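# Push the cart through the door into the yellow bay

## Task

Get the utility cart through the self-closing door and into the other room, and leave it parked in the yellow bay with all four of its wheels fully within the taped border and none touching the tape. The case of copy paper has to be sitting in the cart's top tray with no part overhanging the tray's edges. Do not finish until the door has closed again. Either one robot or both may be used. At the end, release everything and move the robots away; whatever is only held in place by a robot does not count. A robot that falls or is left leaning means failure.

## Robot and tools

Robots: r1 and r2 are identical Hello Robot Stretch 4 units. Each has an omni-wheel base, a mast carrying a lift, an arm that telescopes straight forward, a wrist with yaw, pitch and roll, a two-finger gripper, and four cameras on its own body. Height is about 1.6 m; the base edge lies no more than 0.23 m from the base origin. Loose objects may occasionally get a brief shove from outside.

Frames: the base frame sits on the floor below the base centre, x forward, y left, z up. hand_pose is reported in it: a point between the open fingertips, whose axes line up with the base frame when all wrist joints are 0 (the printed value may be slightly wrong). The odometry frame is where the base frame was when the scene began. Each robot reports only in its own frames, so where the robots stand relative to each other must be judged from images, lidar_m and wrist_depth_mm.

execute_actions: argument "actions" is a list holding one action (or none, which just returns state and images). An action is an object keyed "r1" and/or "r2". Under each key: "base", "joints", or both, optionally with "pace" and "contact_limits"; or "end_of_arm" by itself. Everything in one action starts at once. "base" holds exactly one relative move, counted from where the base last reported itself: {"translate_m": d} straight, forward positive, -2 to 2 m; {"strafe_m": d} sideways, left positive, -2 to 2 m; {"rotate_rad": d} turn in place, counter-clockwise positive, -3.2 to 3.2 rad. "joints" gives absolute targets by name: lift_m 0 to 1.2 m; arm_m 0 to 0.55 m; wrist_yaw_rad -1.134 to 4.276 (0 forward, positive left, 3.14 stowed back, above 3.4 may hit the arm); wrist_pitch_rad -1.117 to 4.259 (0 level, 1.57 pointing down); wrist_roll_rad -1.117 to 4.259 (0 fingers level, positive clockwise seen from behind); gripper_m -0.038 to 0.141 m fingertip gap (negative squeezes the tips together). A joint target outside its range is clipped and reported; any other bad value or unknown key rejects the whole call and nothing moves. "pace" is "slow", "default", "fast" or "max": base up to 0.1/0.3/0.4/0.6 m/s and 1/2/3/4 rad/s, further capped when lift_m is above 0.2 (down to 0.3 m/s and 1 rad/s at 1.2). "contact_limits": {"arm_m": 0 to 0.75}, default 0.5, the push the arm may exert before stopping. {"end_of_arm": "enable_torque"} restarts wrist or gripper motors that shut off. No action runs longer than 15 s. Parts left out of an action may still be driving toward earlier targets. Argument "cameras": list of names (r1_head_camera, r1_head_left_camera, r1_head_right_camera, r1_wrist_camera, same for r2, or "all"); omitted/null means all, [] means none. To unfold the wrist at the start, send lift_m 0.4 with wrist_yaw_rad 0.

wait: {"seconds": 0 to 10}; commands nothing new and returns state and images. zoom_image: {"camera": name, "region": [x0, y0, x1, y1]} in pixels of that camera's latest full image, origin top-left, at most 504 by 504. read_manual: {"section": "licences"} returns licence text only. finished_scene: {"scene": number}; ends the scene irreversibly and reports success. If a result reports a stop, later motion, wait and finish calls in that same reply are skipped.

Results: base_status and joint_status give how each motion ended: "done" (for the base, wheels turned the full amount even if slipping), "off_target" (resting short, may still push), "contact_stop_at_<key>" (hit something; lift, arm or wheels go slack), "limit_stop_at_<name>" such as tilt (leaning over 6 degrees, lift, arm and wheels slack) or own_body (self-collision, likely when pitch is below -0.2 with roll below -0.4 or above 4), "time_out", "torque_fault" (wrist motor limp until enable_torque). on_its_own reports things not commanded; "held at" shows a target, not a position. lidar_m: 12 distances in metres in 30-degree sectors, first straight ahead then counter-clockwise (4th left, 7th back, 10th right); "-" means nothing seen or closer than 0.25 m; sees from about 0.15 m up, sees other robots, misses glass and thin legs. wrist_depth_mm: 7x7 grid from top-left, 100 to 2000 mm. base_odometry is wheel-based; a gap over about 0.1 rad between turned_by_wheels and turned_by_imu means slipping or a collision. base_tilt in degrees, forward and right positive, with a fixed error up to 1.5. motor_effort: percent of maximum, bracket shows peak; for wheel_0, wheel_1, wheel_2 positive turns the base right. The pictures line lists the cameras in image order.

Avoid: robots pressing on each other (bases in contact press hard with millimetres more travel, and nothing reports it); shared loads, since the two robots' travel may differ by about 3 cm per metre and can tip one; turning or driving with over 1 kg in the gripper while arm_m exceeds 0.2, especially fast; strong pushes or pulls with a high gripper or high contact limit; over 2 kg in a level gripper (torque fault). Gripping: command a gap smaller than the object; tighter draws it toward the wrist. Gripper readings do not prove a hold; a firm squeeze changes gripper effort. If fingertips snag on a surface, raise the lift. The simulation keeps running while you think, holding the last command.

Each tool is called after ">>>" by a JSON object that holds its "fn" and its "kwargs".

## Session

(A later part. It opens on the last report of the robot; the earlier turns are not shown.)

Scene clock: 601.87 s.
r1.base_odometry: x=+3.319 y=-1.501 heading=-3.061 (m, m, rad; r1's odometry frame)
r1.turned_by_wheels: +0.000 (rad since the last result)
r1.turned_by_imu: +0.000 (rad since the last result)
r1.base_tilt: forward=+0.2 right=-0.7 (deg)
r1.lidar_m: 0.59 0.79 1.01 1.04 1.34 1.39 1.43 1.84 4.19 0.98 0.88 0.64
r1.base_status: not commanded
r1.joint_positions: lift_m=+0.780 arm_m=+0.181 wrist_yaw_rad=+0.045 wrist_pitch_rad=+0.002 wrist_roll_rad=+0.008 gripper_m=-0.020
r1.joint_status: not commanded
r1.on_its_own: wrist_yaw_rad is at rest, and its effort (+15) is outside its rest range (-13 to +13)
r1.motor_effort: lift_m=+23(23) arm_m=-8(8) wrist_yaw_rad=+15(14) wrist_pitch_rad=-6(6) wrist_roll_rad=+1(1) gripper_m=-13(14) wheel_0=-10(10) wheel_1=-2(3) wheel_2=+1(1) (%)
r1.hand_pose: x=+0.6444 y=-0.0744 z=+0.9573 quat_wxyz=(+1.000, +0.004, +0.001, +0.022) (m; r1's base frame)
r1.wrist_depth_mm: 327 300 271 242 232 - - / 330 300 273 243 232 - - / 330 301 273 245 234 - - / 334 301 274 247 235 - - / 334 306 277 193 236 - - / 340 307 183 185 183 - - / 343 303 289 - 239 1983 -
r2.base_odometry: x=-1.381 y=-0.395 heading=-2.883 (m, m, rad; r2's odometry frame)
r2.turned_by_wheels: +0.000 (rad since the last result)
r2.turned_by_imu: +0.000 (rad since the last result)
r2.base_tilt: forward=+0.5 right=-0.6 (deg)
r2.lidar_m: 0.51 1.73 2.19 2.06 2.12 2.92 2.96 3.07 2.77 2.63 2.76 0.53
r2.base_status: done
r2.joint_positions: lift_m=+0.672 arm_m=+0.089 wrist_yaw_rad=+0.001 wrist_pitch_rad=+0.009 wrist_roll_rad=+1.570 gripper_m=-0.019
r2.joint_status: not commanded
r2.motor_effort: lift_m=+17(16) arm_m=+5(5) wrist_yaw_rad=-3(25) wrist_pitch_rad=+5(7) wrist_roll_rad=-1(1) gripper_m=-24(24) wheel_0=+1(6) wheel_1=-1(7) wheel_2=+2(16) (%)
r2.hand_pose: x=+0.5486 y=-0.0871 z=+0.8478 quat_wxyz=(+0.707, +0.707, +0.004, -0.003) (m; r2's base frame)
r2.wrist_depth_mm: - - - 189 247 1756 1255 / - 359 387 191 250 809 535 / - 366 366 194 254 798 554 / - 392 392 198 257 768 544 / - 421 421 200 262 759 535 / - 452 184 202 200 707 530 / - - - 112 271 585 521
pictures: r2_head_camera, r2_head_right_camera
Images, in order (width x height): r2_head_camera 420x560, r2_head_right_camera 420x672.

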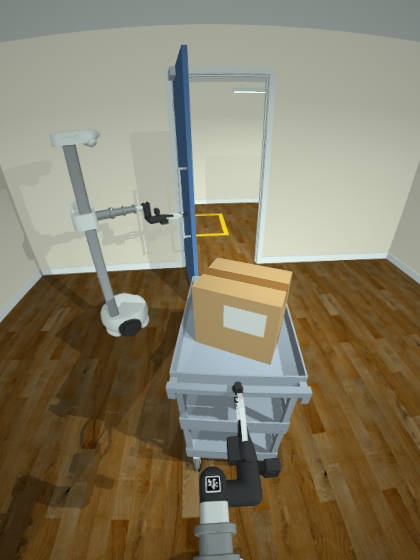

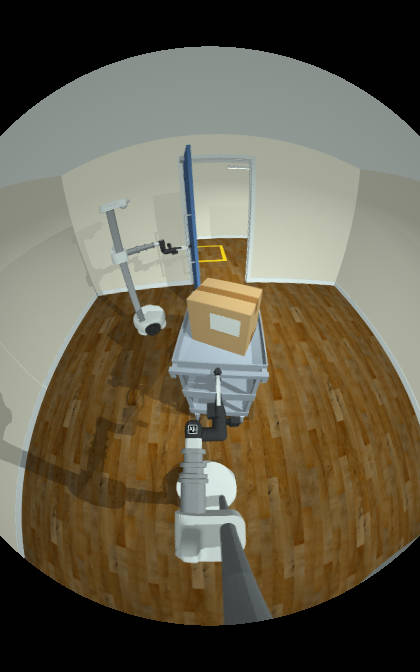

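>>> {"fn": "execute_actions", "kwargs": {"actions": [{"r2":{"base":{"rotate_rad":0.05},"pace":"slow"}}], "cameras": []}}

>>> {"fn": "execute_actions", "kwargs": {"actions": [{"r2":{"base":{"strafe_m":-0.11},"pace":"slow"}}], "cameras": []}}

>>> {"fn": "execute_actions", "kwargs": {"actions": [{"r2":{"base":{"translate_m":0.45}}}], "cameras": ["r2_head_camera","r2_head_right_camera"]}}

Scene clock: 613.07 s.
r1.base_odometry: x=+3.319 y=-1.501 heading=-3.061 (m, m, rad; r1's odometry frame)
r1.turned_by_wheels: +0.000 (rad since the last result)
r1.turned_by_imu: +0.000 (rad since the last result)
r1.base_tilt: forward=+0.1 right=-0.8 (deg)
r1.lidar_m: 0.59 0.77 1.00 1.03 1.33 1.38 1.43 1.86 4.16 0.98 0.88 0.67
r1.base_status: not commanded
r1.joint_positions: lift_m=+0.780 arm_m=+0.181 wrist_yaw_rad=+0.045 wrist_pitch_rad=+0.002 wrist_roll_rad=+0.008 gripper_m=-0.020
r1.joint_status: not commanded
r1.on_its_own: wrist_yaw_rad is at rest, and its effort (+15) is outside its rest range (-13 to +13)
r1.motor_effort: lift_m=+22(23) arm_m=-8(8) wrist_yaw_rad=+15(15) wrist_pitch_rad=-6(6) wrist_roll_rad=+1(2) gripper_m=-13(12) wheel_0=-10(10) wheel_1=-2(2) wheel_2=+1(1) (%)
r1.hand_pose: x=+0.6444 y=-0.0744 z=+0.9573 quat_wxyz=(+1.000, +0.004, +0.001, +0.022) (m; r1's base frame)
r1.wrist_depth_mm: 329 298 273 242 231 - - / 329 300 273 243 233 - - / 332 301 274 244 234 - - / 334 301 277 246 236 - - / 336 306 278 195 237 - - / 340 309 182 186 183 - - / 343 303 287 - 238 1983 -
r2.base_odometry: x=-1.381 y=-0.395 heading=-2.834 (m, m, rad; r2's odometry frame)
r2.turned_by_wheels: +0.050 (rad since the last result)
r2.turned_by_imu: +0.051 (rad since the last result)
r2.base_tilt: forward=+0.5 right=-0.6 (deg)
r2.lidar_m: 0.51 1.71 2.15 2.05 2.14 2.99 2.96 3.10 2.73 2.64 2.78 0.52
r2.base_status: done
r2.joint_positions: lift_m=+0.672 arm_m=+0.089 wrist_yaw_rad=-0.001 wrist_pitch_rad=+0.009 wrist_roll_rad=+1.570 gripper_m=-0.019
r2.joint_status: not commanded
r2.motor_effort: lift_m=+17(17) arm_m=+5(5) wrist_yaw_rad=+1(35) wrist_pitch_rad=+6(6) wrist_roll_rad=+0(1) gripper_m=-24(24) wheel_0=+0(9) wheel_1=+0(5) wheel_2=-2(8) (%)
r2.hand_pose: x=+0.5484 y=-0.0876 z=+0.8478 quat_wxyz=(+0.707, +0.707, +0.003, -0.003) (m; r2's base frame)
r2.wrist_depth_mm: - - - 177 233 1808 549 / - 343 345 183 239 778 559 / - 366 366 188 246 798 554 / - 397 397 193 254 768 544 / - 436 433 198 262 759 539 / - 469 183 202 198 699 525 / - - - 112 277 569 517
pictures: none
No camera images: the call's "cameras" was empty. Leave "cameras" out to get every camera's image.

Scene clock: 615.30 s.
r1.base_odometry: x=+3.319 y=-1.501 heading=-3.061 (m, m, rad; r1's odometry frame)
r1.turned_by_wheels: +0.000 (rad since the last result)
r1.turned_by_imu: +0.000 (rad since the last result)
r1.base_tilt: forward=+0.0 right=-0.8 (deg)
r1.lidar_m: 0.59 0.78 1.01 1.03 1.33 1.38 1.42 1.86 4.20 1.01 0.90 0.67
r1.base_status: not commanded
r1.joint_positions: lift_m=+0.780 arm_m=+0.181 wrist_yaw_rad=+0.045 wrist_pitch_rad=+0.002 wrist_roll_rad=+0.008 gripper_m=-0.020
r1.joint_status: not commanded
r1.on_its_own: wrist_yaw_rad is at rest, and its effort (+15) is outside its rest range (-13 to +13)
r1.motor_effort: lift_m=+23(23) arm_m=-8(8) wrist_yaw_rad=+15(16) wrist_pitch_rad=-6(5) wrist_roll_rad=+1(1) gripper_m=-15(18) wheel_0=-10(10) wheel_1=-2(3) wheel_2=+1(1) (%)
r1.hand_pose: x=+0.6444 y=-0.0744 z=+0.9573 quat_wxyz=(+1.000, +0.004, +0.001, +0.022) (m; r1's base frame)
r1.wrist_depth_mm: 327 298 271 242 231 - - / 330 300 272 243 233 - - / 330 300 274 244 235 - - / 332 303 277 246 236 - - / 338 307 278 194 236 - - / 340 309 183 186 183 - - / 342 303 287 - 239 - -
r2.base_odometry: x=-1.415 y=-0.290 heading=-2.833 (m, m, rad; r2's odometry frame)
r2.turned_by_wheels: +0.001 (rad since the last result)
r2.turned_by_imu: +0.002 (rad since the last result)
r2.base_tilt: forward=+0.5 right=-0.5 (deg)
r2.lidar_m: 0.50 1.78 2.22 2.16 2.27 3.04 2.96 3.13 2.62 2.52 2.66 0.51
r2.base_status: done
r2.joint_positions: lift_m=+0.672 arm_m=+0.089 wrist_yaw_rad=+0.008 wrist_pitch_rad=+0.009 wrist_roll_rad=+1.570 gripper_m=-0.019
r2.joint_status: not commanded
r2.on_its_own: wrist_yaw_rad is at rest, and its effort (-21) is outside its rest range (-13 to +13)
r2.motor_effort: lift_m=+17(16) arm_m=+6(5) wrist_yaw_rad=-21(25) wrist_pitch_rad=+7(6) wrist_roll_rad=-1(1) gripper_m=-23(25) wheel_0=+6(11) wheel_1=+0(5) wheel_2=+3(3) (%)
r2.hand_pose: x=+0.5491 y=-0.0853 z=+0.8478 quat_wxyz=(+0.707, +0.707, +0.006, -0.001) (m; r2's base frame)
r2.wrist_depth_mm: - - - 196 256 1708 1182 / - 459 500 197 257 1808 530 / - 368 368 199 259 788 554 / - 389 389 200 262 768 544 / - 413 415 202 263 759 535 / - 436 185 202 263 741 530 / - 1537 469 112 266 603 517
pictures: none
No camera images: the call's "cameras" was empty. Leave "cameras" out to get every camera's image.

Scene clock: 618.30 s.
r1.base_odometry: x=+3.319 y=-1.501 heading=-3.061 (m, m, rad; r1's odometry frame)
r1.turned_by_wheels: +0.000 (rad since the last result)
r1.turned_by_imu: +0.000 (rad since the last result)
r1.base_tilt: forward=+0.3 right=-0.8 (deg)
r1.lidar_m: 0.60 0.79 1.00 1.04 1.34 1.38 1.43 1.86 4.19 1.01 0.78 0.65
r1.base_status: not commanded
r1.joint_positions: lift_m=+0.780 arm_m=+0.181 wrist_yaw_rad=+0.045 wrist_pitch_rad=+0.002 wrist_roll_rad=+0.008 gripper_m=-0.020
r1.joint_status: not commanded
r1.on_its_own: wrist_yaw_rad is at rest, and its effort (+14) is outside its rest range (-13 to +13)
r1.motor_effort: lift_m=+22(23) arm_m=-8(7) wrist_yaw_rad=+14(15) wrist_pitch_rad=-5(7) wrist_roll_rad=+1(1) gripper_m=-16(14) wheel_0=-10(10) wheel_1=-3(2) wheel_2=+1(1) (%)
r1.hand_pose: x=+0.6444 y=-0.0744 z=+0.9573 quat_wxyz=(+1.000, +0.004, +0.001, +0.022) (m; r1's base frame)
r1.wrist_depth_mm: 327 298 271 242 231 - - / 330 298 274 242 233 - - / 332 301 274 246 234 - - / 334 304 276 246 236 - - / 338 304 278 193 236 - - / 340 309 182 186 183 - - / 342 300 290 - 239 - -
r2.base_odometry: x=-1.843 y=-0.427 heading=-2.833 (m, m, rad; r2's odometry frame)
r2.turned_by_wheels: +0.000 (rad since the last result)
r2.turned_by_imu: -0.002 (rad since the last result)
r2.base_tilt: forward=+0.5 right=-0.9 (deg)
r2.lidar_m: 0.49 1.36 2.23 2.16 2.24 3.20 3.45 3.52 2.64 2.56 2.67 0.50
r2.base_status: done
r2.joint_positions: lift_m=+0.672 arm_m=+0.089 wrist_yaw_rad=-0.004 wrist_pitch_rad=+0.009 wrist_roll_rad=+1.570 gripper_m=-0.019
r2.joint_status: not commanded
r2.motor_effort: lift_m=+17(17) arm_m=+5(5) wrist_yaw_rad=+10(23) wrist_pitch_rad=+5(6) wrist_roll_rad=-1(0) gripper_m=-22(23) wheel_0=-2(9) wheel_1=+0(5) wheel_2=-1(13) (%)
r2.hand_pose: x=+0.5481 y=-0.0885 z=+0.8478 quat_wxyz=(+0.707, +0.707, +0.002, -0.005) (m; r2's base frame)
r2.wrist_depth_mm: - - - 179 235 1808 1160 / - 343 349 184 241 759 564 / - 366 364 189 247 778 554 / - 397 394 193 254 768 544 / - 433 430 198 259 759 539 / - 462 185 202 198 699 530 / - - - 112 274 554 521
pictures: r2_head_camera, r2_head_right_camera
Images, in order (width x height): r2_head_camera 420x560, r2_head_right_camera 420x672.

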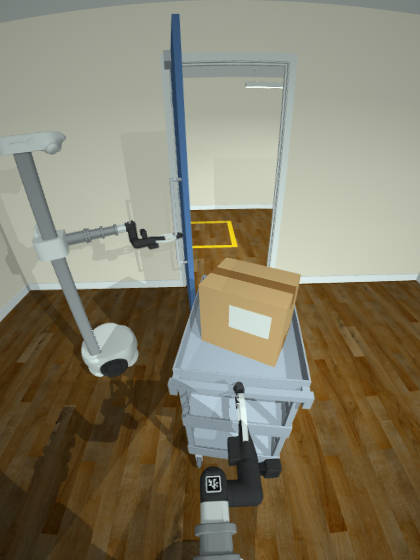

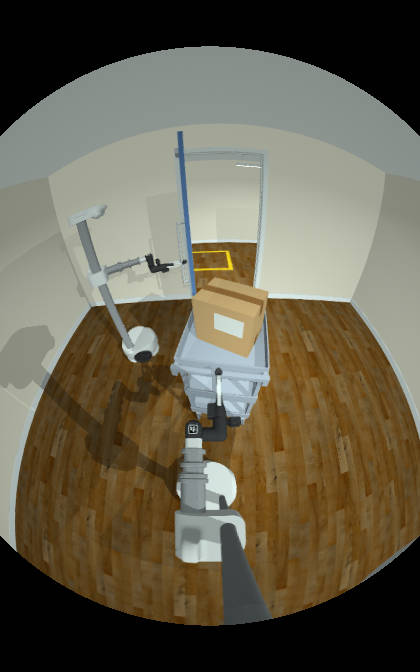

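>>> {"fn": "execute_actions", "kwargs": {"actions": [{"r2":{"base":{"strafe_m":-0.16},"pace":"slow"}}], "cameras": []}}

>>> {"fn": "execute_actions", "kwargs": {"actions": [{"r2":{"base":{"translate_m":0.4}}}], "cameras": ["r2_head_camera","r2_head_right_camera"]}}

Scene clock: 634.10 s.
r1.base_odometry: x=+3.319 y=-1.501 heading=-3.061 (m, m, rad; r1's odometry frame)
r1.turned_by_wheels: +0.000 (rad since the last result)
r1.turned_by_imu: -0.001 (rad since the last result)
r1.base_tilt: forward=+0.1 right=-0.9 (deg)
r1.lidar_m: 0.59 0.79 0.99 1.02 1.36 1.39 1.44 1.86 4.19 1.43 0.80 0.65
r1.base_status: not commanded
r1.joint_positions: lift_m=+0.780 arm_m=+0.181 wrist_yaw_rad=+0.045 wrist_pitch_rad=+0.002 wrist_roll_rad=+0.008 gripper_m=-0.020
r1.joint_status: not commanded
r1.on_its_own: wrist_yaw_rad is at rest, and its effort (+15) is outside its rest range (-13 to +13)
r1.motor_effort: lift_m=+23(23) arm_m=-8(8) wrist_yaw_rad=+15(15) wrist_pitch_rad=-6(5) wrist_roll_rad=+1(1) gripper_m=-15(15) wheel_0=-10(10) wheel_1=-3(3) wheel_2=+1(1) (%)
r1.hand_pose: x=+0.6444 y=-0.0744 z=+0.9573 quat_wxyz=(+1.000, +0.004, +0.001, +0.022) (m; r1's base frame)
r1.wrist_depth_mm: 325 300 273 242 229 - - / 330 300 272 243 234 - - / 330 301 274 246 234 - - / 330 301 276 246 235 - - / 338 306 277 194 236 - - / 342 309 182 186 183 - - / 342 301 289 - 238 - -
r2.base_odometry: x=-1.892 y=-0.275 heading=-2.833 (m, m, rad; r2's odometry frame)
r2.turned_by_wheels: +0.001 (rad since the last result)
r2.turned_by_imu: +0.004 (rad since the last result)
r2.base_tilt: forward=+0.4 right=-0.8 (deg)
r2.lidar_m: 0.50 1.45 2.39 2.33 2.43 3.45 3.44 3.33 2.48 2.41 2.49 0.55
r2.base_status: done
r2.joint_positions: lift_m=+0.672 arm_m=+0.089 wrist_yaw_rad=+0.007 wrist_pitch_rad=+0.010 wrist_roll_rad=+1.570 gripper_m=-0.019
r2.joint_status: not commanded
r2.on_its_own: wrist_yaw_rad is at rest, and its effort (-22) is outside its rest range (-13 to +13)
r2.motor_effort: lift_m=+17(17) arm_m=+5(5) wrist_yaw_rad=-22(26) wrist_pitch_rad=+6(5) wrist_roll_rad=+0(0) gripper_m=-24(24) wheel_0=+6(13) wheel_1=+0(5) wheel_2=+3(5) (%)
r2.hand_pose: x=+0.5491 y=-0.0854 z=+0.8477 quat_wxyz=(+0.707, +0.707, +0.006, -0.001) (m; r2's base frame)
r2.wrist_depth_mm: - - - 267 270 296 300 / - - - 206 268 1756 544 / - 370 373 205 266 732 554 / - 389 387 263 265 778 549 / - 407 404 203 264 750 535 / 1397 418 185 202 262 741 530 / - 449 445 112 260 621 521
pictures: none
No camera images: the call's "cameras" was empty. Leave "cameras" out to get every camera's image.

Scene clock: 636.93 s.
r1.base_odometry: x=+3.319 y=-1.501 heading=-3.061 (m, m, rad; r1's odometry frame)
r1.turned_by_wheels: +0.000 (rad since the last result)
r1.turned_by_imu: +0.000 (rad since the last result)
r1.base_tilt: forward=+0.4 right=-0.8 (deg)
r1.lidar_m: 0.58 0.77 1.01 1.04 1.34 1.38 1.42 1.84 4.18 1.19 0.85 0.64
r1.base_status: not commanded
r1.joint_positions: lift_m=+0.780 arm_m=+0.181 wrist_yaw_rad=+0.045 wrist_pitch_rad=+0.002 wrist_roll_rad=+0.008 gripper_m=-0.020
r1.joint_status: not commanded
r1.on_its_own: wrist_yaw_rad is at rest, and its effort (+15) is outside its rest range (-13 to +13)
r1.motor_effort: lift_m=+23(23) arm_m=-8(8) wrist_yaw_rad=+15(15) wrist_pitch_rad=-6(6) wrist_roll_rad=+1(1) gripper_m=-12(14) wheel_0=-10(10) wheel_1=-2(3) wheel_2=+1(1) (%)
r1.hand_pose: x=+0.6444 y=-0.0744 z=+0.9573 quat_wxyz=(+1.000, +0.004, +0.001, +0.022) (m; r1's base frame)
r1.wrist_depth_mm: 327 300 271 241 231 - - / 332 300 273 242 233 - - / 332 300 273 245 234 - - / 334 306 276 246 235 - 469 / 336 304 277 194 236 842 466 / 340 307 183 186 183 500 455 / 343 301 289 - 237 384 366
r2.base_odometry: x=-2.273 y=-0.396 heading=-2.833 (m, m, rad; r2's odometry frame)
r2.turned_by_wheels: +0.000 (rad since the last result)
r2.turned_by_imu: -0.003 (rad since the last result)
r2.base_tilt: forward=+0.4 right=-0.7 (deg)
r2.lidar_m: 0.50 1.11 1.13 2.31 2.42 3.38 3.88 3.32 2.48 2.40 2.54 0.53
r2.base_status: done
r2.joint_positions: lift_m=+0.672 arm_m=+0.089 wrist_yaw_rad=-0.005 wrist_pitch_rad=+0.009 wrist_roll_rad=+1.570 gripper_m=-0.019
r2.joint_status: not commanded
r2.motor_effort: lift_m=+17(17) arm_m=+5(5) wrist_yaw_rad=+12(24) wrist_pitch_rad=+5(5) wrist_roll_rad=-1(1) gripper_m=-21(25) wheel_0=-3(11) wheel_1=-1(4) wheel_2=-1(20) (%)
r2.hand_pose: x=+0.5480 y=-0.0888 z=+0.8477 quat_wxyz=(+0.707, +0.707, +0.002, -0.005) (m; r2's base frame)
r2.wrist_depth_mm: 1618 1618 1618 185 242 1618 1255 / 1576 351 375 188 247 809 530 / 1618 364 364 191 251 798 559 / - 392 387 193 255 778 544 / - 418 418 198 259 759 535 / 1336 449 186 200 198 699 530 / 842 759 768 112 267 580 521
pictures: r2_head_camera, r2_head_right_camera
Images, in order (width x height): r2_head_camera 420x560, r2_head_right_camera 420x672.

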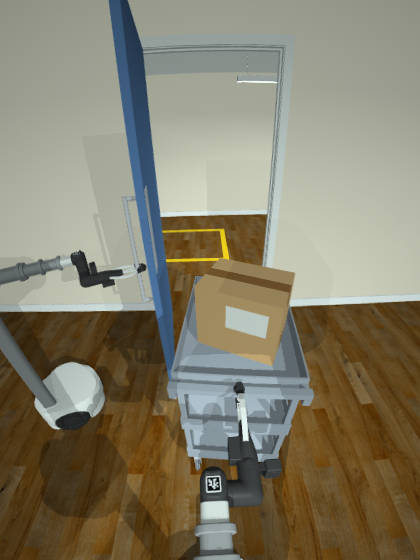

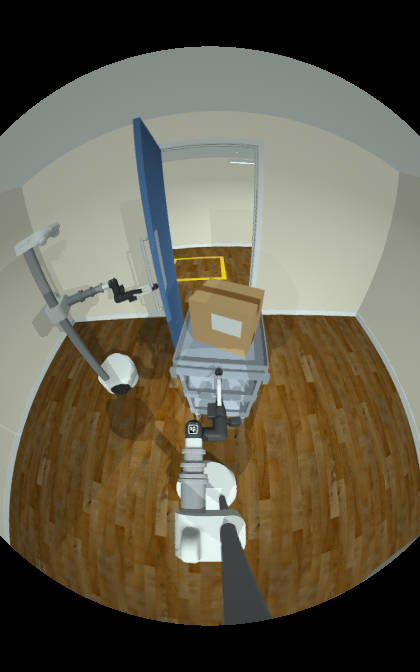

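>>> {"fn": "execute_actions", "kwargs": {"actions": [{"r2":{"base":{"strafe_m":-0.2},"pace":"slow"}}], "cameras": []}}

>>> {"fn": "execute_actions", "kwargs": {"actions": [{"r2":{"base":{"rotate_rad":0.2},"pace":"slow"}}], "cameras": []}}

>>> {"fn": "execute_actions", "kwargs": {"actions": [{"r2":{"base":{"strafe_m":-0.14},"pace":"slow"}}], "cameras": ["r2_head_camera"]}}

>>> {"fn": "execute_actions", "kwargs": {"actions": [{"r2":{"base":{"translate_m":0.35}}}], "cameras": ["r2_head_camera","r2_head_right_camera"]}}

Scene clock: 650.90 s.
r1.base_odometry: x=+3.319 y=-1.501 heading=-3.061 (m, m, rad; r1's odometry frame)
r1.turned_by_wheels: +0.000 (rad since the last result)
r1.turned_by_imu: -0.001 (rad since the last result)
r1.base_tilt: forward=+0.0 right=-0.7 (deg)
r1.lidar_m: 0.59 0.77 1.01 1.02 1.35 1.37 1.42 1.85 4.20 4.87 1.02 0.64
r1.base_status: not commanded
r1.joint_positions: lift_m=+0.780 arm_m=+0.181 wrist_yaw_rad=+0.045 wrist_pitch_rad=+0.002 wrist_roll_rad=+0.008 gripper_m=-0.020
r1.joint_status: not commanded
r1.on_its_own: wrist_yaw_rad is at rest, and its effort (+15) is outside its rest range (-13 to +13)
r1.motor_effort: lift_m=+23(23) arm_m=-8(8) wrist_yaw_rad=+15(15) wrist_pitch_rad=-7(6) wrist_roll_rad=+1(1) gripper_m=-14(14) wheel_0=-10(10) wheel_1=-3(3) wheel_2=+1(1) (%)
r1.hand_pose: x=+0.6444 y=-0.0744 z=+0.9573 quat_wxyz=(+1.000, +0.004, +0.001, +0.022) (m; r1's base frame)
r1.wrist_depth_mm: 327 300 272 242 232 - - / 329 300 273 243 233 - - / 330 301 273 246 234 - - / 334 303 276 245 235 - 521 / 336 304 278 193 236 866 530 / 340 309 182 186 183 439 517 / 343 301 287 - 239 427 413
r2.base_odometry: x=-2.334 y=-0.206 heading=-2.833 (m, m, rad; r2's odometry frame)
r2.turned_by_wheels: +0.000 (rad since the last result)
r2.turned_by_imu: +0.003 (rad since the last result)
r2.base_tilt: forward=+0.6 right=-0.7 (deg)
r2.lidar_m: 0.46 0.49 1.26 2.52 2.63 3.73 3.92 3.04 2.28 2.19 2.31 0.56
r2.base_status: done
r2.joint_positions: lift_m=+0.672 arm_m=+0.089 wrist_yaw_rad=+0.007 wrist_pitch_rad=+0.009 wrist_roll_rad=+1.570 gripper_m=-0.019
r2.joint_status: not commanded
r2.on_its_own: wrist_yaw_rad is at rest, and its effort (-19) is outside its rest range (-13 to +13)
r2.motor_effort: lift_m=+17(16) arm_m=+5(5) wrist_yaw_rad=-19(25) wrist_pitch_rad=+4(4) wrist_roll_rad=-1(1) gripper_m=-25(23) wheel_0=+3(10) wheel_1=-1(1) wheel_2=+4(3) (%)
r2.hand_pose: x=+0.5490 y=-0.0855 z=+0.8477 quat_wxyz=(+0.707, +0.707, +0.006, -0.001) (m; r2's base frame)
r2.wrist_depth_mm: 1537 1576 1576 286 291 303 303 / 1576 1576 1576 220 287 1618 1182 / 1576 379 430 216 279 1618 530 / - 384 387 268 273 778 549 / - 394 397 205 266 759 535 / - 404 185 200 259 741 525 / 1336 418 418 112 252 634 517
pictures: none
No camera images: the call's "cameras" was empty. Leave "cameras" out to get every camera's image.

Scene clock: 652.07 s.
r1.base_odometry: x=+3.319 y=-1.501 heading=-3.061 (m, m, rad; r1's odometry frame)
r1.turned_by_wheels: +0.000 (rad since the last result)
r1.turned_by_imu: +0.000 (rad since the last result)
r1.base_tilt: forward=+0.2 right=-0.8 (deg)
r1.lidar_m: 0.59 0.79 1.01 1.01 1.33 1.39 1.42 1.84 4.19 4.89 0.94 0.67
r1.base_status: not commanded
r1.joint_positions: lift_m=+0.780 arm_m=+0.181 wrist_yaw_rad=+0.045 wrist_pitch_rad=+0.002 wrist_roll_rad=+0.008 gripper_m=-0.020
r1.joint_status: not commanded
r1.on_its_own: wrist_yaw_rad is at rest, and its effort (+15) is outside its rest range (-13 to +13)
r1.motor_effort: lift_m=+23(23) arm_m=-8(7) wrist_yaw_rad=+15(15) wrist_pitch_rad=-6(6) wrist_roll_rad=+2(2) gripper_m=-18(14) wheel_0=-10(10) wheel_1=-3(2) wheel_2=+1(1) (%)
r1.hand_pose: x=+0.6444 y=-0.0744 z=+0.9573 quat_wxyz=(+1.000, +0.004, +0.001, +0.022) (m; r1's base frame)
r1.wrist_depth_mm: 329 298 271 242 231 - - / 330 298 272 243 233 - - / 330 301 273 244 236 - - / 334 304 276 246 236 - 496 / 338 307 277 193 236 831 492 / 342 306 182 185 183 430 484 / 343 303 289 - 239 407 392
r2.base_odometry: x=-2.334 y=-0.206 heading=-2.634 (m, m, rad; r2's odometry frame)
r2.turned_by_wheels: +0.199 (rad since the last result)
r2.turned_by_imu: +0.199 (rad since the last result)
r2.base_tilt: forward=+0.5 right=-0.5 (deg)
r2.lidar_m: 0.51 1.19 2.50 2.52 2.87 3.82 3.81 2.62 2.21 2.22 2.34 0.52
r2.base_status: done
r2.joint_positions: lift_m=+0.672 arm_m=+0.089 wrist_yaw_rad=-0.007 wrist_pitch_rad=+0.009 wrist_roll_rad=+1.570 gripper_m=-0.019
r2.joint_status: not commanded
r2.on_its_own: wrist_yaw_rad is at rest, and its effort (+21) is outside its rest range (-13 to +13)
r2.motor_effort: lift_m=+17(17) arm_m=+6(5) wrist_yaw_rad=+21(38) wrist_pitch_rad=+6(6) wrist_roll_rad=+0(0) gripper_m=-22(23) wheel_0=-5(9) wheel_1=-2(5) wheel_2=-7(13) (%)
r2.hand_pose: x=+0.5478 y=-0.0895 z=+0.8477 quat_wxyz=(+0.707, +0.707, +0.001, -0.006) (m; r2's base frame)
r2.wrist_depth_mm: 1499 1499 1499 177 233 1499 1160 / 1537 343 345 182 238 788 559 / 1618 362 359 186 245 788 554 / - 392 389 190 251 778 544 / 1537 427 424 195 258 759 535 / 1008 459 185 199 198 691 530 / 831 820 842 112 271 554 517
pictures: none
No camera images: the call's "cameras" was empty. Leave "cameras" out to get every camera's image.

Scene clock: 654.60 s.
r1.base_odometry: x=+3.319 y=-1.501 heading=-3.061 (m, m, rad; r1's odometry frame)
r1.turned_by_wheels: +0.000 (rad since the last result)
r1.turned_by_imu: +0.000 (rad since the last result)
r1.base_tilt: forward=+0.3 right=-1.0 (deg)
r1.lidar_m: 0.60 0.80 1.01 1.04 1.37 1.37 1.42 1.85 4.19 4.88 1.07 0.66
r1.base_status: not commanded
r1.joint_positions: lift_m=+0.780 arm_m=+0.181 wrist_yaw_rad=+0.045 wrist_pitch_rad=+0.002 wrist_roll_rad=+0.008 gripper_m=-0.020
r1.joint_status: not commanded
r1.on_its_own: wrist_yaw_rad is at rest, and its effort (+15) is outside its rest range (-13 to +13)
r1.motor_effort: lift_m=+23(22) arm_m=-7(8) wrist_yaw_rad=+15(14) wrist_pitch_rad=-6(7) wrist_roll_rad=+2(1) gripper_m=-14(16) wheel_0=-10(10) wheel_1=-3(2) wheel_2=+1(1) (%)
r1.hand_pose: x=+0.6444 y=-0.0744 z=+0.9573 quat_wxyz=(+1.000, +0.004, +0.001, +0.022) (m; r1's base frame)
r1.wrist_depth_mm: 329 298 273 242 232 - - / 330 300 273 242 232 - - / 332 301 273 244 236 - - / 332 303 276 245 236 - 535 / 336 304 277 194 236 878 535 / 340 307 182 186 182 449 436 / 345 303 290 - 238 442 430
r2.base_odometry: x=-2.402 y=-0.083 heading=-2.633 (m, m, rad; r2's odometry frame)
r2.turned_by_wheels: +0.000 (rad since the last result)
r2.turned_by_imu: +0.002 (rad since the last result)
r2.base_tilt: forward=+0.6 right=-0.6 (deg)
r2.lidar_m: 0.49 1.19 1.37 2.66 3.02 3.86 3.83 2.42 2.06 2.07 2.27 0.52
r2.base_status: done
r2.joint_positions: lift_m=+0.672 arm_m=+0.089 wrist_yaw_rad=+0.007 wrist_pitch_rad=+0.009 wrist_roll_rad=+1.570 gripper_m=-0.019
r2.joint_status: not commanded
r2.on_its_own: wrist_yaw_rad is at rest, and its effort (-18) is outside its rest range (-13 to +13)
r2.motor_effort: lift_m=+16(17) arm_m=+5(5) wrist_yaw_rad=-18(21) wrist_pitch_rad=+4(5) wrist_roll_rad=-1(0) gripper_m=-22(25) wheel_0=+4(9) wheel_1=-1(7) wheel_2=+1(4) (%)
r2.hand_pose: x=+0.5490 y=-0.0855 z=+0.8477 quat_wxyz=(+0.707, +0.707, +0.006, -0.001) (m; r2's base frame)
r2.wrist_depth_mm: 1464 1464 1499 198 258 1464 1138 / 1618 1464 1464 198 259 1537 530 / 1618 366 366 198 258 759 554 / - 384 387 198 259 778 544 / 1756 407 407 199 259 750 535 / 1281 421 185 199 259 732 530 / 976 459 452 112 260 609 517
pictures: r2_head_camera
Images, in order (width x height): r2_head_camera 420x560.

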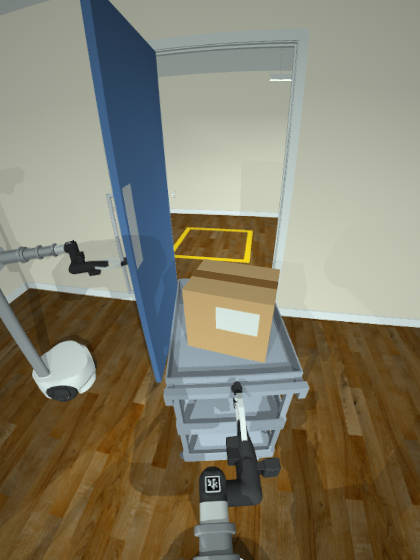

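Scene clock: 657.23 s.
r1.base_odometry: x=+3.319 y=-1.501 heading=-3.061 (m, m, rad; r1's odometry frame)
r1.turned_by_wheels: +0.000 (rad since the last result)
r1.turned_by_imu: +0.000 (rad since the last result)
r1.base_tilt: forward=+0.3 right=-0.8 (deg)
r1.lidar_m: 0.58 0.77 1.01 1.03 1.35 1.39 1.43 1.85 4.17 4.89 1.11 0.68
r1.base_status: not commanded
r1.joint_positions: lift_m=+0.780 arm_m=+0.181 wrist_yaw_rad=+0.045 wrist_pitch_rad=+0.002 wrist_roll_rad=+0.008 gripper_m=-0.020
r1.joint_status: not commanded
r1.on_its_own: wrist_yaw_rad is at rest, and its effort (+15) is outside its rest range (-13 to +13)
r1.motor_effort: lift_m=+23(22) arm_m=-8(7) wrist_yaw_rad=+15(15) wrist_pitch_rad=-6(6) wrist_roll_rad=+1(1) gripper_m=-18(15) wheel_0=-10(10) wheel_1=-2(3) wheel_2=+1(1) (%)
r1.hand_pose: x=+0.6444 y=-0.0744 z=+0.9573 quat_wxyz=(+1.000, +0.004, +0.001, +0.022) (m; r1's base frame)
r1.wrist_depth_mm: 329 300 272 241 231 - - / 329 300 273 243 233 - - / 330 300 273 245 236 - - / 336 304 274 246 236 741 - / 338 306 277 194 236 759 - / 340 309 183 186 183 492 462 / 345 301 289 - 238 492 462
r2.base_odometry: x=-2.708 y=-0.253 heading=-2.634 (m, m, rad; r2's odometry frame)
r2.turned_by_wheels: +0.000 (rad since the last result)
r2.turned_by_imu: -0.001 (rad since the last result)
r2.base_tilt: forward=+0.4 right=-0.7 (deg)
r2.lidar_m: 0.50 0.86 1.08 2.59 2.91 4.18 4.18 2.55 2.16 2.15 1.88 0.48
r2.base_status: done
r2.joint_positions: lift_m=+0.672 arm_m=+0.090 wrist_yaw_rad=-0.004 wrist_pitch_rad=+0.009 wrist_roll_rad=+1.570 gripper_m=-0.020
r2.joint_status: not commanded
r2.motor_effort: lift_m=+17(16) arm_m=+3(5) wrist_yaw_rad=+9(32) wrist_pitch_rad=+7(8) wrist_roll_rad=+0(1) gripper_m=-16(22) wheel_0=+0(8) wheel_1=+0(3) wheel_2=-4(17) (%)
r2.hand_pose: x=+0.5486 y=-0.0884 z=+0.8477 quat_wxyz=(+0.707, +0.707, +0.002, -0.005) (m; r2's base frame)
r2.wrist_depth_mm: 1138 384 424 145 201 1160 539 / 317 310 310 149 207 750 559 / - 336 334 154 213 788 549 / - 368 366 160 221 768 544 / - 407 404 166 229 759 539 / 1255 452 183 171 234 676 530 / 946 866 991 112 243 976 496
pictures: r2_head_camera, r2_head_right_camera
Images, in order (width x height): r2_head_camera 420x560, r2_head_right_camera 420x672.

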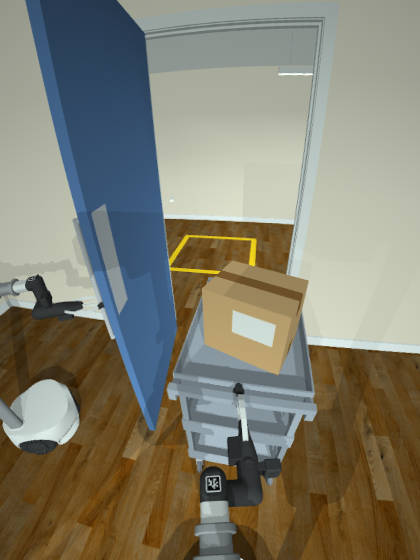

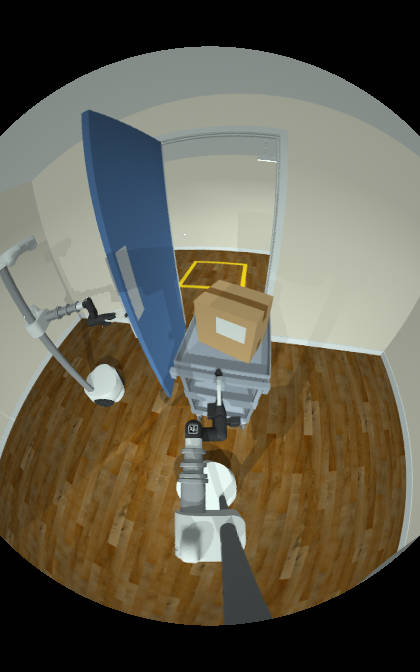

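>>> {"fn": "execute_actions", "kwargs": {"actions": [{"r2":{"base":{"rotate_rad":-0.2},"pace":"slow"}}], "cameras": []}}

>>> {"fn": "execute_actions", "kwargs": {"actions": [{"r2":{"base":{"strafe_m":0.5},"pace":"slow"}}], "cameras": ["r2_head_camera"]}}

>>> {"fn": "execute_actions", "kwargs": {"actions": [{"r2":{"base":{"translate_m":-0.7}}}], "cameras": ["r2_head_camera","r2_wrist_camera"]}}

Scene clock: 681.47 s.
r1.base_odometry: x=+3.319 y=-1.501 heading=-3.061 (m, m, rad; r1's odometry frame)
r1.turned_by_wheels: +0.000 (rad since the last result)
r1.turned_by_imu: -0.001 (rad since the last result)
r1.base_tilt: forward=+0.2 right=-0.9 (deg)
r1.lidar_m: 0.59 0.77 1.02 1.05 1.33 1.38 1.42 1.83 4.18 4.87 1.10 0.69
r1.base_status: not commanded
r1.joint_positions: lift_m=+0.780 arm_m=+0.181 wrist_yaw_rad=+0.045 wrist_pitch_rad=+0.002 wrist_roll_rad=+0.008 gripper_m=-0.020
r1.joint_status: not commanded
r1.on_its_own: wrist_yaw_rad is at rest, and its effort (+15) is outside its rest range (-13 to +13)
r1.motor_effort: lift_m=+23(23) arm_m=-8(8) wrist_yaw_rad=+15(15) wrist_pitch_rad=-6(7) wrist_roll_rad=+1(1) gripper_m=-19(13) wheel_0=-10(10) wheel_1=-3(2) wheel_2=+1(1) (%)
r1.hand_pose: x=+0.6444 y=-0.0744 z=+0.9573 quat_wxyz=(+1.000, +0.004, +0.001, +0.022) (m; r1's base frame)
r1.wrist_depth_mm: 327 298 272 241 232 - - / 332 300 274 244 234 - - / 330 301 274 244 234 - - / 334 303 276 245 235 820 - / 338 306 276 195 236 878 831 / 340 309 182 186 182 549 535 / 343 303 287 - 238 991 535
r2.base_odometry: x=-2.708 y=-0.254 heading=-2.833 (m, m, rad; r2's odometry frame)
r2.turned_by_wheels: -0.199 (rad since the last result)
r2.turned_by_imu: -0.198 (rad since the last result)
r2.base_tilt: forward=+0.4 right=-0.8 (deg)
r2.lidar_m: 0.44 0.46 0.97 2.55 2.69 3.77 - 3.01 2.22 2.13 2.22 0.51
r2.base_status: done
r2.joint_positions: lift_m=+0.672 arm_m=+0.089 wrist_yaw_rad=+0.006 wrist_pitch_rad=+0.010 wrist_roll_rad=+1.570 gripper_m=-0.020
r2.joint_status: not commanded
r2.on_its_own: wrist_yaw_rad is at rest, and its effort (-16) is outside its rest range (-13 to +13)
r2.motor_effort: lift_m=+17(17) arm_m=+3(3) wrist_yaw_rad=-16(45) wrist_pitch_rad=+5(5) wrist_roll_rad=+0(0) gripper_m=-16(16) wheel_0=+2(14) wheel_1=+0(3) wheel_2=+7(10) (%)
r2.hand_pose: x=+0.5494 y=-0.0858 z=+0.8476 quat_wxyz=(+0.707, +0.707, +0.005, -0.001) (m; r2's base frame)
r2.wrist_depth_mm: 1229 1255 1255 189 254 1281 1138 / 1229 1255 1229 186 250 1281 1160 / 1229 349 351 183 246 759 544 / - 359 362 180 242 768 544 / - 373 375 177 237 759 535 / - 384 185 174 234 741 525 / - 397 399 112 229 676 521
pictures: none
No camera images: the call's "cameras" was empty. Leave "cameras" out to get every camera's image.

Scene clock: 687.60 s.
r1.base_odometry: x=+3.319 y=-1.501 heading=-3.060 (m, m, rad; r1's odometry frame)
r1.turned_by_wheels: +0.000 (rad since the last result)
r1.turned_by_imu: +0.000 (rad since the last result)
r1.base_tilt: forward=+0.2 right=-0.9 (deg)
r1.lidar_m: 0.60 0.78 0.99 1.03 1.33 1.40 1.43 1.84 4.19 0.77 0.69 0.60
r1.base_status: not commanded
r1.joint_positions: lift_m=+0.780 arm_m=+0.181 wrist_yaw_rad=+0.047 wrist_pitch_rad=+0.002 wrist_roll_rad=+0.008 gripper_m=-0.020
r1.joint_status: not commanded
r1.motor_effort: lift_m=+23(23) arm_m=-5(8) wrist_yaw_rad=+9(19) wrist_pitch_rad=-6(6) wrist_roll_rad=+2(2) gripper_m=-17(16) wheel_0=-5(10) wheel_1=-2(2) wheel_2=-3(3) (%)
r1.hand_pose: x=+0.6440 y=-0.0738 z=+0.9573 quat_wxyz=(+1.000, +0.004, +0.001, +0.023) (m; r1's base frame)
r1.wrist_depth_mm: 322 290 262 231 222 - - / 322 293 263 175 223 - - / 324 293 265 235 224 427 445 / 329 297 266 236 225 427 442 / 329 297 268 193 227 436 452 / 336 300 184 175 183 439 452 / 336 294 279 - 229 427 449
r2.base_odometry: x=-2.556 y=-0.730 heading=-2.835 (m, m, rad; r2's odometry frame)
r2.turned_by_wheels: -0.002 (rad since the last result)
r2.turned_by_imu: -0.022 (rad since the last result)
r2.base_tilt: forward=+0.5 right=-0.7 (deg)
r2.lidar_m: 0.51 0.68 0.71 2.07 2.15 2.95 - 3.74 2.75 2.65 2.29 0.43
r2.base_status: done
r2.joint_positions: lift_m=+0.672 arm_m=+0.089 wrist_yaw_rad=-0.022 wrist_pitch_rad=+0.010 wrist_roll_rad=+1.570 gripper_m=-0.020
r2.joint_status: not commanded
r2.on_its_own: wrist_yaw_rad is at rest, and its effort (+64) is outside its rest range (-13 to +13)
r2.motor_effort: lift_m=+17(17) arm_m=+3(3) wrist_yaw_rad=+64(76) wrist_pitch_rad=+4(6) wrist_roll_rad=-1(0) gripper_m=-8(18) wheel_0=-9(18) wheel_1=-1(3) wheel_2=-16(16) (%)
r2.hand_pose: x=+0.5468 y=-0.0939 z=+0.8477 quat_wxyz=(+0.707, +0.707, -0.005, -0.011) (m; r2's base frame)
r2.wrist_depth_mm: 267 264 262 103 158 160 564 / 303 301 297 111 170 661 554 / - 349 343 121 184 699 549 / - 413 407 133 200 715 544 / - - 484 147 220 1661 530 / 759 842 182 166 238 1078 492 / 418 387 449 112 273 535 452
pictures: r2_head_camera
Images, in order (width x height): r2_head_camera 420x560.

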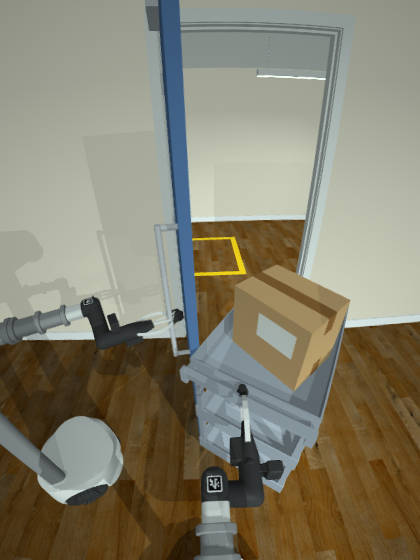

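Scene clock: 691.43 s.
r1.base_odometry: x=+3.319 y=-1.501 heading=-3.061 (m, m, rad; r1's odometry frame)
r1.turned_by_wheels: +0.000 (rad since the last result)
r1.turned_by_imu: -0.001 (rad since the last result)
r1.base_tilt: forward=-0.1 right=-1.0 (deg)
r1.lidar_m: 0.61 0.78 1.00 1.02 1.35 1.39 1.41 1.84 4.19 0.91 0.68 0.67
r1.base_status: not commanded
r1.joint_positions: lift_m=+0.780 arm_m=+0.181 wrist_yaw_rad=+0.045 wrist_pitch_rad=+0.003 wrist_roll_rad=+0.008 gripper_m=-0.020
r1.joint_status: not commanded
r1.on_its_own: wrist_yaw_rad is at rest, and its effort (+14) is outside its rest range (-13 to +13)
r1.motor_effort: lift_m=+23(23) arm_m=-4(4) wrist_yaw_rad=+14(16) wrist_pitch_rad=-7(7) wrist_roll_rad=+1(1) gripper_m=-15(15) wheel_0=-7(7) wheel_1=-3(3) wheel_2=+0(3) (%)
r1.hand_pose: x=+0.6438 y=-0.0744 z=+0.9572 quat_wxyz=(+1.000, +0.004, +0.001, +0.022) (m; r1's base frame)
r1.wrist_depth_mm: 329 298 271 242 231 - - / 330 300 272 243 233 - - / 334 303 274 245 234 - - / 334 304 276 248 236 - - / 336 304 278 194 236 - - / 342 309 183 186 183 - - / 345 301 290 - 239 - -
r2.base_odometry: x=-1.889 y=-0.518 heading=-2.835 (m, m, rad; r2's odometry frame)
r2.turned_by_wheels: +0.000 (rad since the last result)
r2.turned_by_imu: +0.005 (rad since the last result)
r2.base_tilt: forward=+0.5 right=-0.8 (deg)
r2.lidar_m: 0.49 1.23 2.17 2.06 2.18 3.02 3.51 3.64 2.76 2.64 2.77 0.49
r2.base_status: done
r2.joint_positions: lift_m=+0.672 arm_m=+0.089 wrist_yaw_rad=+0.003 wrist_pitch_rad=+0.010 wrist_roll_rad=+1.570 gripper_m=-0.020
r2.joint_status: not commanded
r2.motor_effort: lift_m=+17(17) arm_m=+3(3) wrist_yaw_rad=-10(66) wrist_pitch_rad=+2(5) wrist_roll_rad=-1(0) gripper_m=-14(18) wheel_0=+0(15) wheel_1=+1(11) wheel_2=+2(14) (%)
r2.hand_pose: x=+0.5492 y=-0.0865 z=+0.8475 quat_wxyz=(+0.707, +0.707, +0.005, -0.002) (m; r2's base frame)
r2.wrist_depth_mm: 1921 1921 1921 153 209 1808 535 / 320 315 320 156 214 750 559 / 1921 338 338 160 219 788 549 / 1921 366 364 163 225 778 544 / 1921 397 399 168 230 750 535 / 1921 430 183 172 234 691 530 / 1921 1921 1921 112 242 609 521
pictures: r2_head_camera, r2_wrist_camera
Images, in order (width x height): r2_head_camera 420x560, r2_wrist_camera 616x392.

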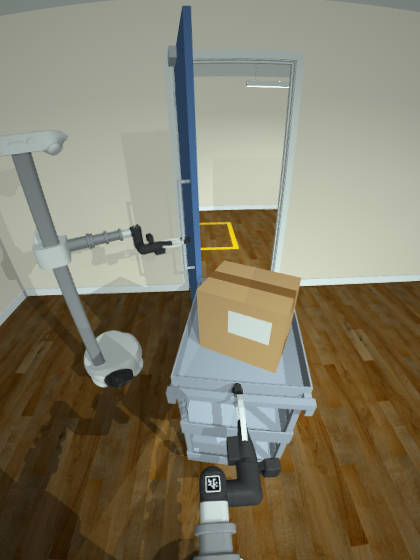

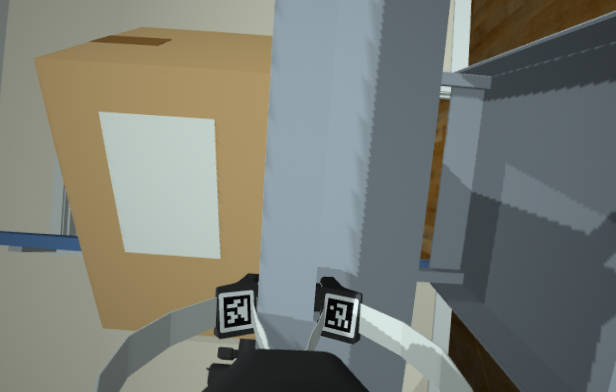

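>>> {"fn": "execute_actions", "kwargs": {"actions": [{"r2":{"base":{"strafe_m":0.15}}}], "cameras": []}}

>>> {"fn": "execute_actions", "kwargs": {"actions": [{"r2":{"base":{"translate_m":-0.4}}}], "cameras": []}}

>>> {"fn": "execute_actions", "kwargs": {"actions": [{"r2":{"base":{"strafe_m":-0.2}}}], "cameras": ["r2_head_camera"]}}

>>> {"fn": "execute_actions", "kwargs": {"actions": [{"r2":{"base":{"translate_m":0.35}}}], "cameras": ["r2_head_camera"]}}

Scene clock: 712.23 s.
r1.base_odometry: x=+3.319 y=-1.501 heading=-3.061 (m, m, rad; r1's odometry frame)
r1.turned_by_wheels: +0.000 (rad since the last result)
r1.turned_by_imu: -0.001 (rad since the last result)
r1.base_tilt: forward=+0.2 right=-0.8 (deg)
r1.lidar_m: 0.58 0.80 1.00 1.03 1.35 1.38 1.42 1.86 4.18 0.73 0.66 0.65
r1.base_status: not commanded
r1.joint_positions: lift_m=+0.780 arm_m=+0.181 wrist_yaw_rad=+0.045 wrist_pitch_rad=+0.003 wrist_roll_rad=+0.008 gripper_m=-0.020
r1.joint_status: not commanded
r1.on_its_own: wrist_yaw_rad is at rest, and its effort (+14) is outside its rest range (-13 to +13)
r1.motor_effort: lift_m=+23(22) arm_m=-4(4) wrist_yaw_rad=+14(14) wrist_pitch_rad=-6(6) wrist_roll_rad=+1(1) gripper_m=-15(11) wheel_0=-7(7) wheel_1=-3(3) wheel_2=+0(0) (%)
r1.hand_pose: x=+0.6438 y=-0.0744 z=+0.9572 quat_wxyz=(+1.000, +0.004, +0.001, +0.022) (m; r1's base frame)
r1.wrist_depth_mm: 330 300 271 242 232 - - / 329 300 273 244 233 - - / 332 301 274 245 235 - - / 336 303 277 246 235 - - / 340 307 277 194 236 - - / 340 309 182 186 182 - - / 342 303 290 - 238 - -
r2.base_odometry: x=-1.844 y=-0.661 heading=-2.835 (m, m, rad; r2's odometry frame)
r2.turned_by_wheels: +0.000 (rad since the last result)
r2.turned_by_imu: +0.000 (rad since the last result)
r2.base_tilt: forward=+0.6 right=-0.6 (deg)
r2.lidar_m: 0.50 1.19 2.00 1.92 2.00 2.77 3.53 3.62 2.88 2.80 2.91 0.46
r2.base_status: done
r2.joint_positions: lift_m=+0.672 arm_m=+0.089 wrist_yaw_rad=-0.005 wrist_pitch_rad=+0.010 wrist_roll_rad=+1.570 gripper_m=-0.020
r2.joint_status: not commanded
r2.on_its_own: wrist_yaw_rad is at rest, and its effort (+14) is outside its rest range (-13 to +13)
r2.motor_effort: lift_m=+17(16) arm_m=+3(3) wrist_yaw_rad=+14(27) wrist_pitch_rad=+4(4) wrist_roll_rad=-1(0) gripper_m=-14(16) wheel_0=-1(14) wheel_1=-1(7) wheel_2=-2(3) (%)
r2.hand_pose: x=+0.5484 y=-0.0888 z=+0.8476 quat_wxyz=(+0.707, +0.707, +0.002, -0.005) (m; r2's base frame)
r2.wrist_depth_mm: 279 282 285 125 180 691 564 / 307 303 301 132 190 707 559 / 1921 338 336 141 200 750 549 / 1464 382 379 149 211 768 539 / 1921 439 433 158 224 715 535 / 1921 1921 181 168 236 1618 525 / 1863 1921 1921 112 254 1464 473
pictures: none
No camera images: the call's "cameras" was empty. Leave "cameras" out to get every camera's image.

Scene clock: 715.07 s.
r1.base_odometry: x=+3.319 y=-1.501 heading=-3.061 (m, m, rad; r1's odometry frame)
r1.turned_by_wheels: +0.000 (rad since the last result)
r1.turned_by_imu: +0.000 (rad since the last result)
r1.base_tilt: forward=+0.3 right=-0.7 (deg)
r1.lidar_m: 0.59 0.78 1.01 1.03 1.34 1.37 1.43 1.85 4.17 0.79 0.72 0.64
r1.base_status: not commanded
r1.joint_positions: lift_m=+0.780 arm_m=+0.181 wrist_yaw_rad=+0.045 wrist_pitch_rad=+0.003 wrist_roll_rad=+0.008 gripper_m=-0.020
r1.joint_status: not commanded
r1.on_its_own: wrist_yaw_rad is at rest, and its effort (+14) is outside its rest range (-13 to +13)
r1.motor_effort: lift_m=+23(23) arm_m=-5(4) wrist_yaw_rad=+14(14) wrist_pitch_rad=-6(6) wrist_roll_rad=+2(1) gripper_m=-14(12) wheel_0=-7(7) wheel_1=-3(3) wheel_2=+0(0) (%)
r1.hand_pose: x=+0.6438 y=-0.0744 z=+0.9572 quat_wxyz=(+1.000, +0.004, +0.001, +0.022) (m; r1's base frame)
r1.wrist_depth_mm: 329 298 272 242 232 - - / 329 300 273 243 232 - - / 332 301 274 245 234 - - / 334 304 276 245 235 - - / 340 306 278 194 237 - - / 342 309 182 187 183 - - / 345 303 287 - 240 - -
r2.base_odometry: x=-1.462 y=-0.540 heading=-2.835 (m, m, rad; r2's odometry frame)
r2.turned_by_wheels: +0.000 (rad since the last result)
r2.turned_by_imu: +0.004 (rad since the last result)
r2.base_tilt: forward=+0.4 right=-0.8 (deg)
r2.lidar_m: 0.46 1.58 2.00 1.92 1.97 2.80 3.10 3.21 2.89 2.78 2.87 0.49
r2.base_status: done
r2.joint_positions: lift_m=+0.672 arm_m=+0.089 wrist_yaw_rad=+0.006 wrist_pitch_rad=+0.010 wrist_roll_rad=+1.570 gripper_m=-0.020
r2.joint_status: not commanded
r2.on_its_own: wrist_yaw_rad is at rest, and its effort (-17) is outside its rest range (-13 to +13)
r2.motor_effort: lift_m=+17(17) arm_m=+3(3) wrist_yaw_rad=-17(21) wrist_pitch_rad=+2(4) wrist_roll_rad=+1(0) gripper_m=-14(17) wheel_0=+4(11) wheel_1=+0(9) wheel_2=+1(18) (%)
r2.hand_pose: x=+0.5494 y=-0.0857 z=+0.8475 quat_wxyz=(+0.707, +0.707, +0.006, -0.001) (m; r2's base frame)
r2.wrist_depth_mm: - - - 155 211 1756 1160 / 320 320 320 158 216 768 559 / - 340 338 161 220 788 554 / - 366 366 165 225 768 544 / - 397 394 169 231 759 535 / - 427 183 172 234 691 530 / - 1336 - 112 241 621 517
pictures: none
No camera images: the call's "cameras" was empty. Leave "cameras" out to get every camera's image.

Scene clock: 717.00 s.
r1.base_odometry: x=+3.319 y=-1.501 heading=-3.061 (m, m, rad; r1's odometry frame)
r1.turned_by_wheels: +0.000 (rad since the last result)
r1.turned_by_imu: +0.000 (rad since the last result)
r1.base_tilt: forward=+0.1 right=-0.9 (deg)
r1.lidar_m: 0.58 0.78 1.00 1.04 1.35 1.39 1.43 1.85 4.20 0.83 0.76 0.67
r1.base_status: not commanded
r1.joint_positions: lift_m=+0.780 arm_m=+0.181 wrist_yaw_rad=+0.045 wrist_pitch_rad=+0.003 wrist_roll_rad=+0.008 gripper_m=-0.020
r1.joint_status: not commanded
r1.on_its_own: wrist_yaw_rad is at rest, and its effort (+14) is outside its rest range (-13 to +13)
r1.motor_effort: lift_m=+23(23) arm_m=-5(4) wrist_yaw_rad=+14(15) wrist_pitch_rad=-7(6) wrist_roll_rad=+1(2) gripper_m=-15(16) wheel_0=-7(7) wheel_1=-3(3) wheel_2=-1(0) (%)
r1.hand_pose: x=+0.6438 y=-0.0744 z=+0.9572 quat_wxyz=(+1.000, +0.004, +0.001, +0.022) (m; r1's base frame)
r1.wrist_depth_mm: 329 298 272 243 231 - - / 330 298 273 243 232 - - / 330 303 274 245 234 - - / 336 303 274 246 235 - - / 338 307 278 195 238 - - / 338 309 183 186 183 - - / 345 301 289 - 239 1983 -
r2.base_odometry: x=-1.523 y=-0.350 heading=-2.834 (m, m, rad; r2's odometry frame)
r2.turned_by_wheels: +0.000 (rad since the last result)
r2.turned_by_imu: +0.002 (rad since the last result)
r2.base_tilt: forward=+0.6 right=-0.7 (deg)
r2.lidar_m: 0.45 1.63 2.21 2.13 2.22 3.06 3.09 3.20 2.69 2.57 2.69 0.52
r2.base_status: done
r2.joint_positions: lift_m=+0.672 arm_m=+0.089 wrist_yaw_rad=+0.003 wrist_pitch_rad=+0.010 wrist_roll_rad=+1.570 gripper_m=-0.020
r2.joint_status: not commanded
r2.motor_effort: lift_m=+16(17) arm_m=+3(3) wrist_yaw_rad=-9(37) wrist_pitch_rad=+3(3) wrist_roll_rad=+0(1) gripper_m=-15(15) wheel_0=+2(16) wheel_1=+4(4) wheel_2=+0(4) (%)
r2.hand_pose: x=+0.5492 y=-0.0864 z=+0.8475 quat_wxyz=(+0.707, +0.707, +0.005, -0.002) (m; r2's base frame)
r2.wrist_depth_mm: - - - 195 262 293 296 / - - - 191 256 1756 1205 / - 353 355 186 250 768 525 / - 359 364 182 245 778 539 / - 373 375 178 239 750 539 / - 382 183 174 234 741 530 / - 392 392 112 227 676 517
pictures: r2_head_camera
Images, in order (width x height): r2_head_camera 420x560.

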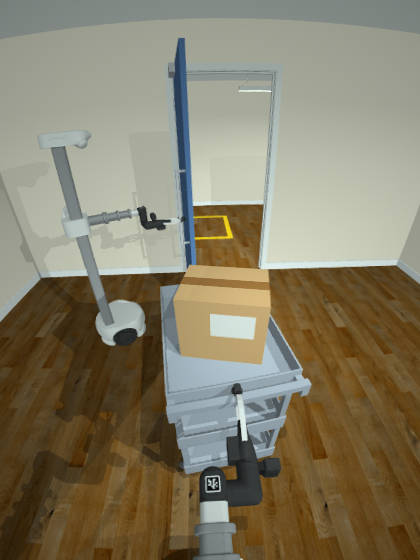

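Scene clock: 719.63 s.
r1.base_odometry: x=+3.319 y=-1.501 heading=-3.061 (m, m, rad; r1's odometry frame)
r1.turned_by_wheels: +0.000 (rad since the last result)
r1.turned_by_imu: +0.000 (rad since the last result)
r1.base_tilt: forward=+0.2 right=-0.9 (deg)
r1.lidar_m: 0.59 0.79 1.01 1.03 1.32 1.38 1.43 1.87 4.20 0.92 0.56 0.63
r1.base_status: not commanded
r1.joint_positions: lift_m=+0.780 arm_m=+0.181 wrist_yaw_rad=+0.045 wrist_pitch_rad=+0.003 wrist_roll_rad=+0.008 gripper_m=-0.020
r1.joint_status: not commanded
r1.on_its_own: wrist_yaw_rad is at rest, and its effort (+14) is outside its rest range (-13 to +13)
r1.motor_effort: lift_m=+23(23) arm_m=-4(4) wrist_yaw_rad=+14(14) wrist_pitch_rad=-6(6) wrist_roll_rad=+2(1) gripper_m=-14(14) wheel_0=-7(7) wheel_1=-4(3) wheel_2=+0(0) (%)
r1.hand_pose: x=+0.6438 y=-0.0744 z=+0.9572 quat_wxyz=(+1.000, +0.004, +0.001, +0.022) (m; r1's base frame)
r1.wrist_depth_mm: 329 300 271 242 232 - - / 329 301 273 243 233 - - / 330 303 276 244 234 - - / 332 304 277 246 235 - - / 338 304 278 193 237 - - / 343 309 182 186 183 - - / 343 304 289 - 238 - -
r2.base_odometry: x=-1.856 y=-0.456 heading=-2.834 (m, m, rad; r2's odometry frame)
r2.turned_by_wheels: +0.000 (rad since the last result)
r2.turned_by_imu: -0.001 (rad since the last result)
r2.base_tilt: forward=+0.4 right=-0.7 (deg)
r2.lidar_m: 0.42 1.34 2.20 2.13 2.23 3.07 3.50 3.57 2.69 2.56 2.72 0.52
r2.base_status: done
r2.joint_positions: lift_m=+0.672 arm_m=+0.089 wrist_yaw_rad=+0.001 wrist_pitch_rad=+0.010 wrist_roll_rad=+1.570 gripper_m=-0.020
r2.joint_status: not commanded
r2.motor_effort: lift_m=+17(17) arm_m=+3(3) wrist_yaw_rad=-3(27) wrist_pitch_rad=+4(4) wrist_roll_rad=+0(0) gripper_m=-15(18) wheel_0=+1(12) wheel_1=+0(5) wheel_2=+0(19) (%)
r2.hand_pose: x=+0.5490 y=-0.0871 z=+0.8476 quat_wxyz=(+0.707, +0.707, +0.004, -0.003) (m; r2's base frame)
r2.wrist_depth_mm: - - - 204 272 293 291 / - - - 197 263 1756 1229 / - 355 362 190 255 1661 525 / - 362 364 185 247 768 544 / - 370 373 179 240 750 535 / - 377 182 174 233 732 525 / - 382 384 112 224 676 517
pictures: r2_head_camera
Images, in order (width x height): r2_head_camera 420x560.

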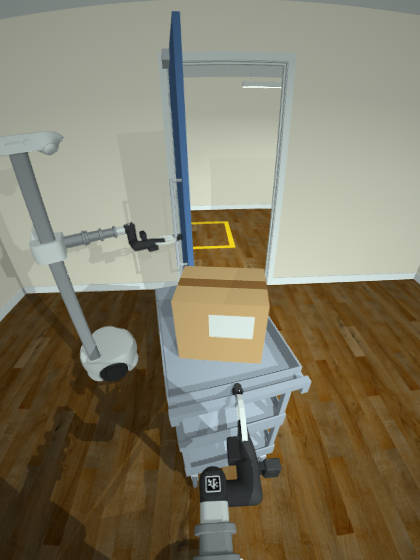

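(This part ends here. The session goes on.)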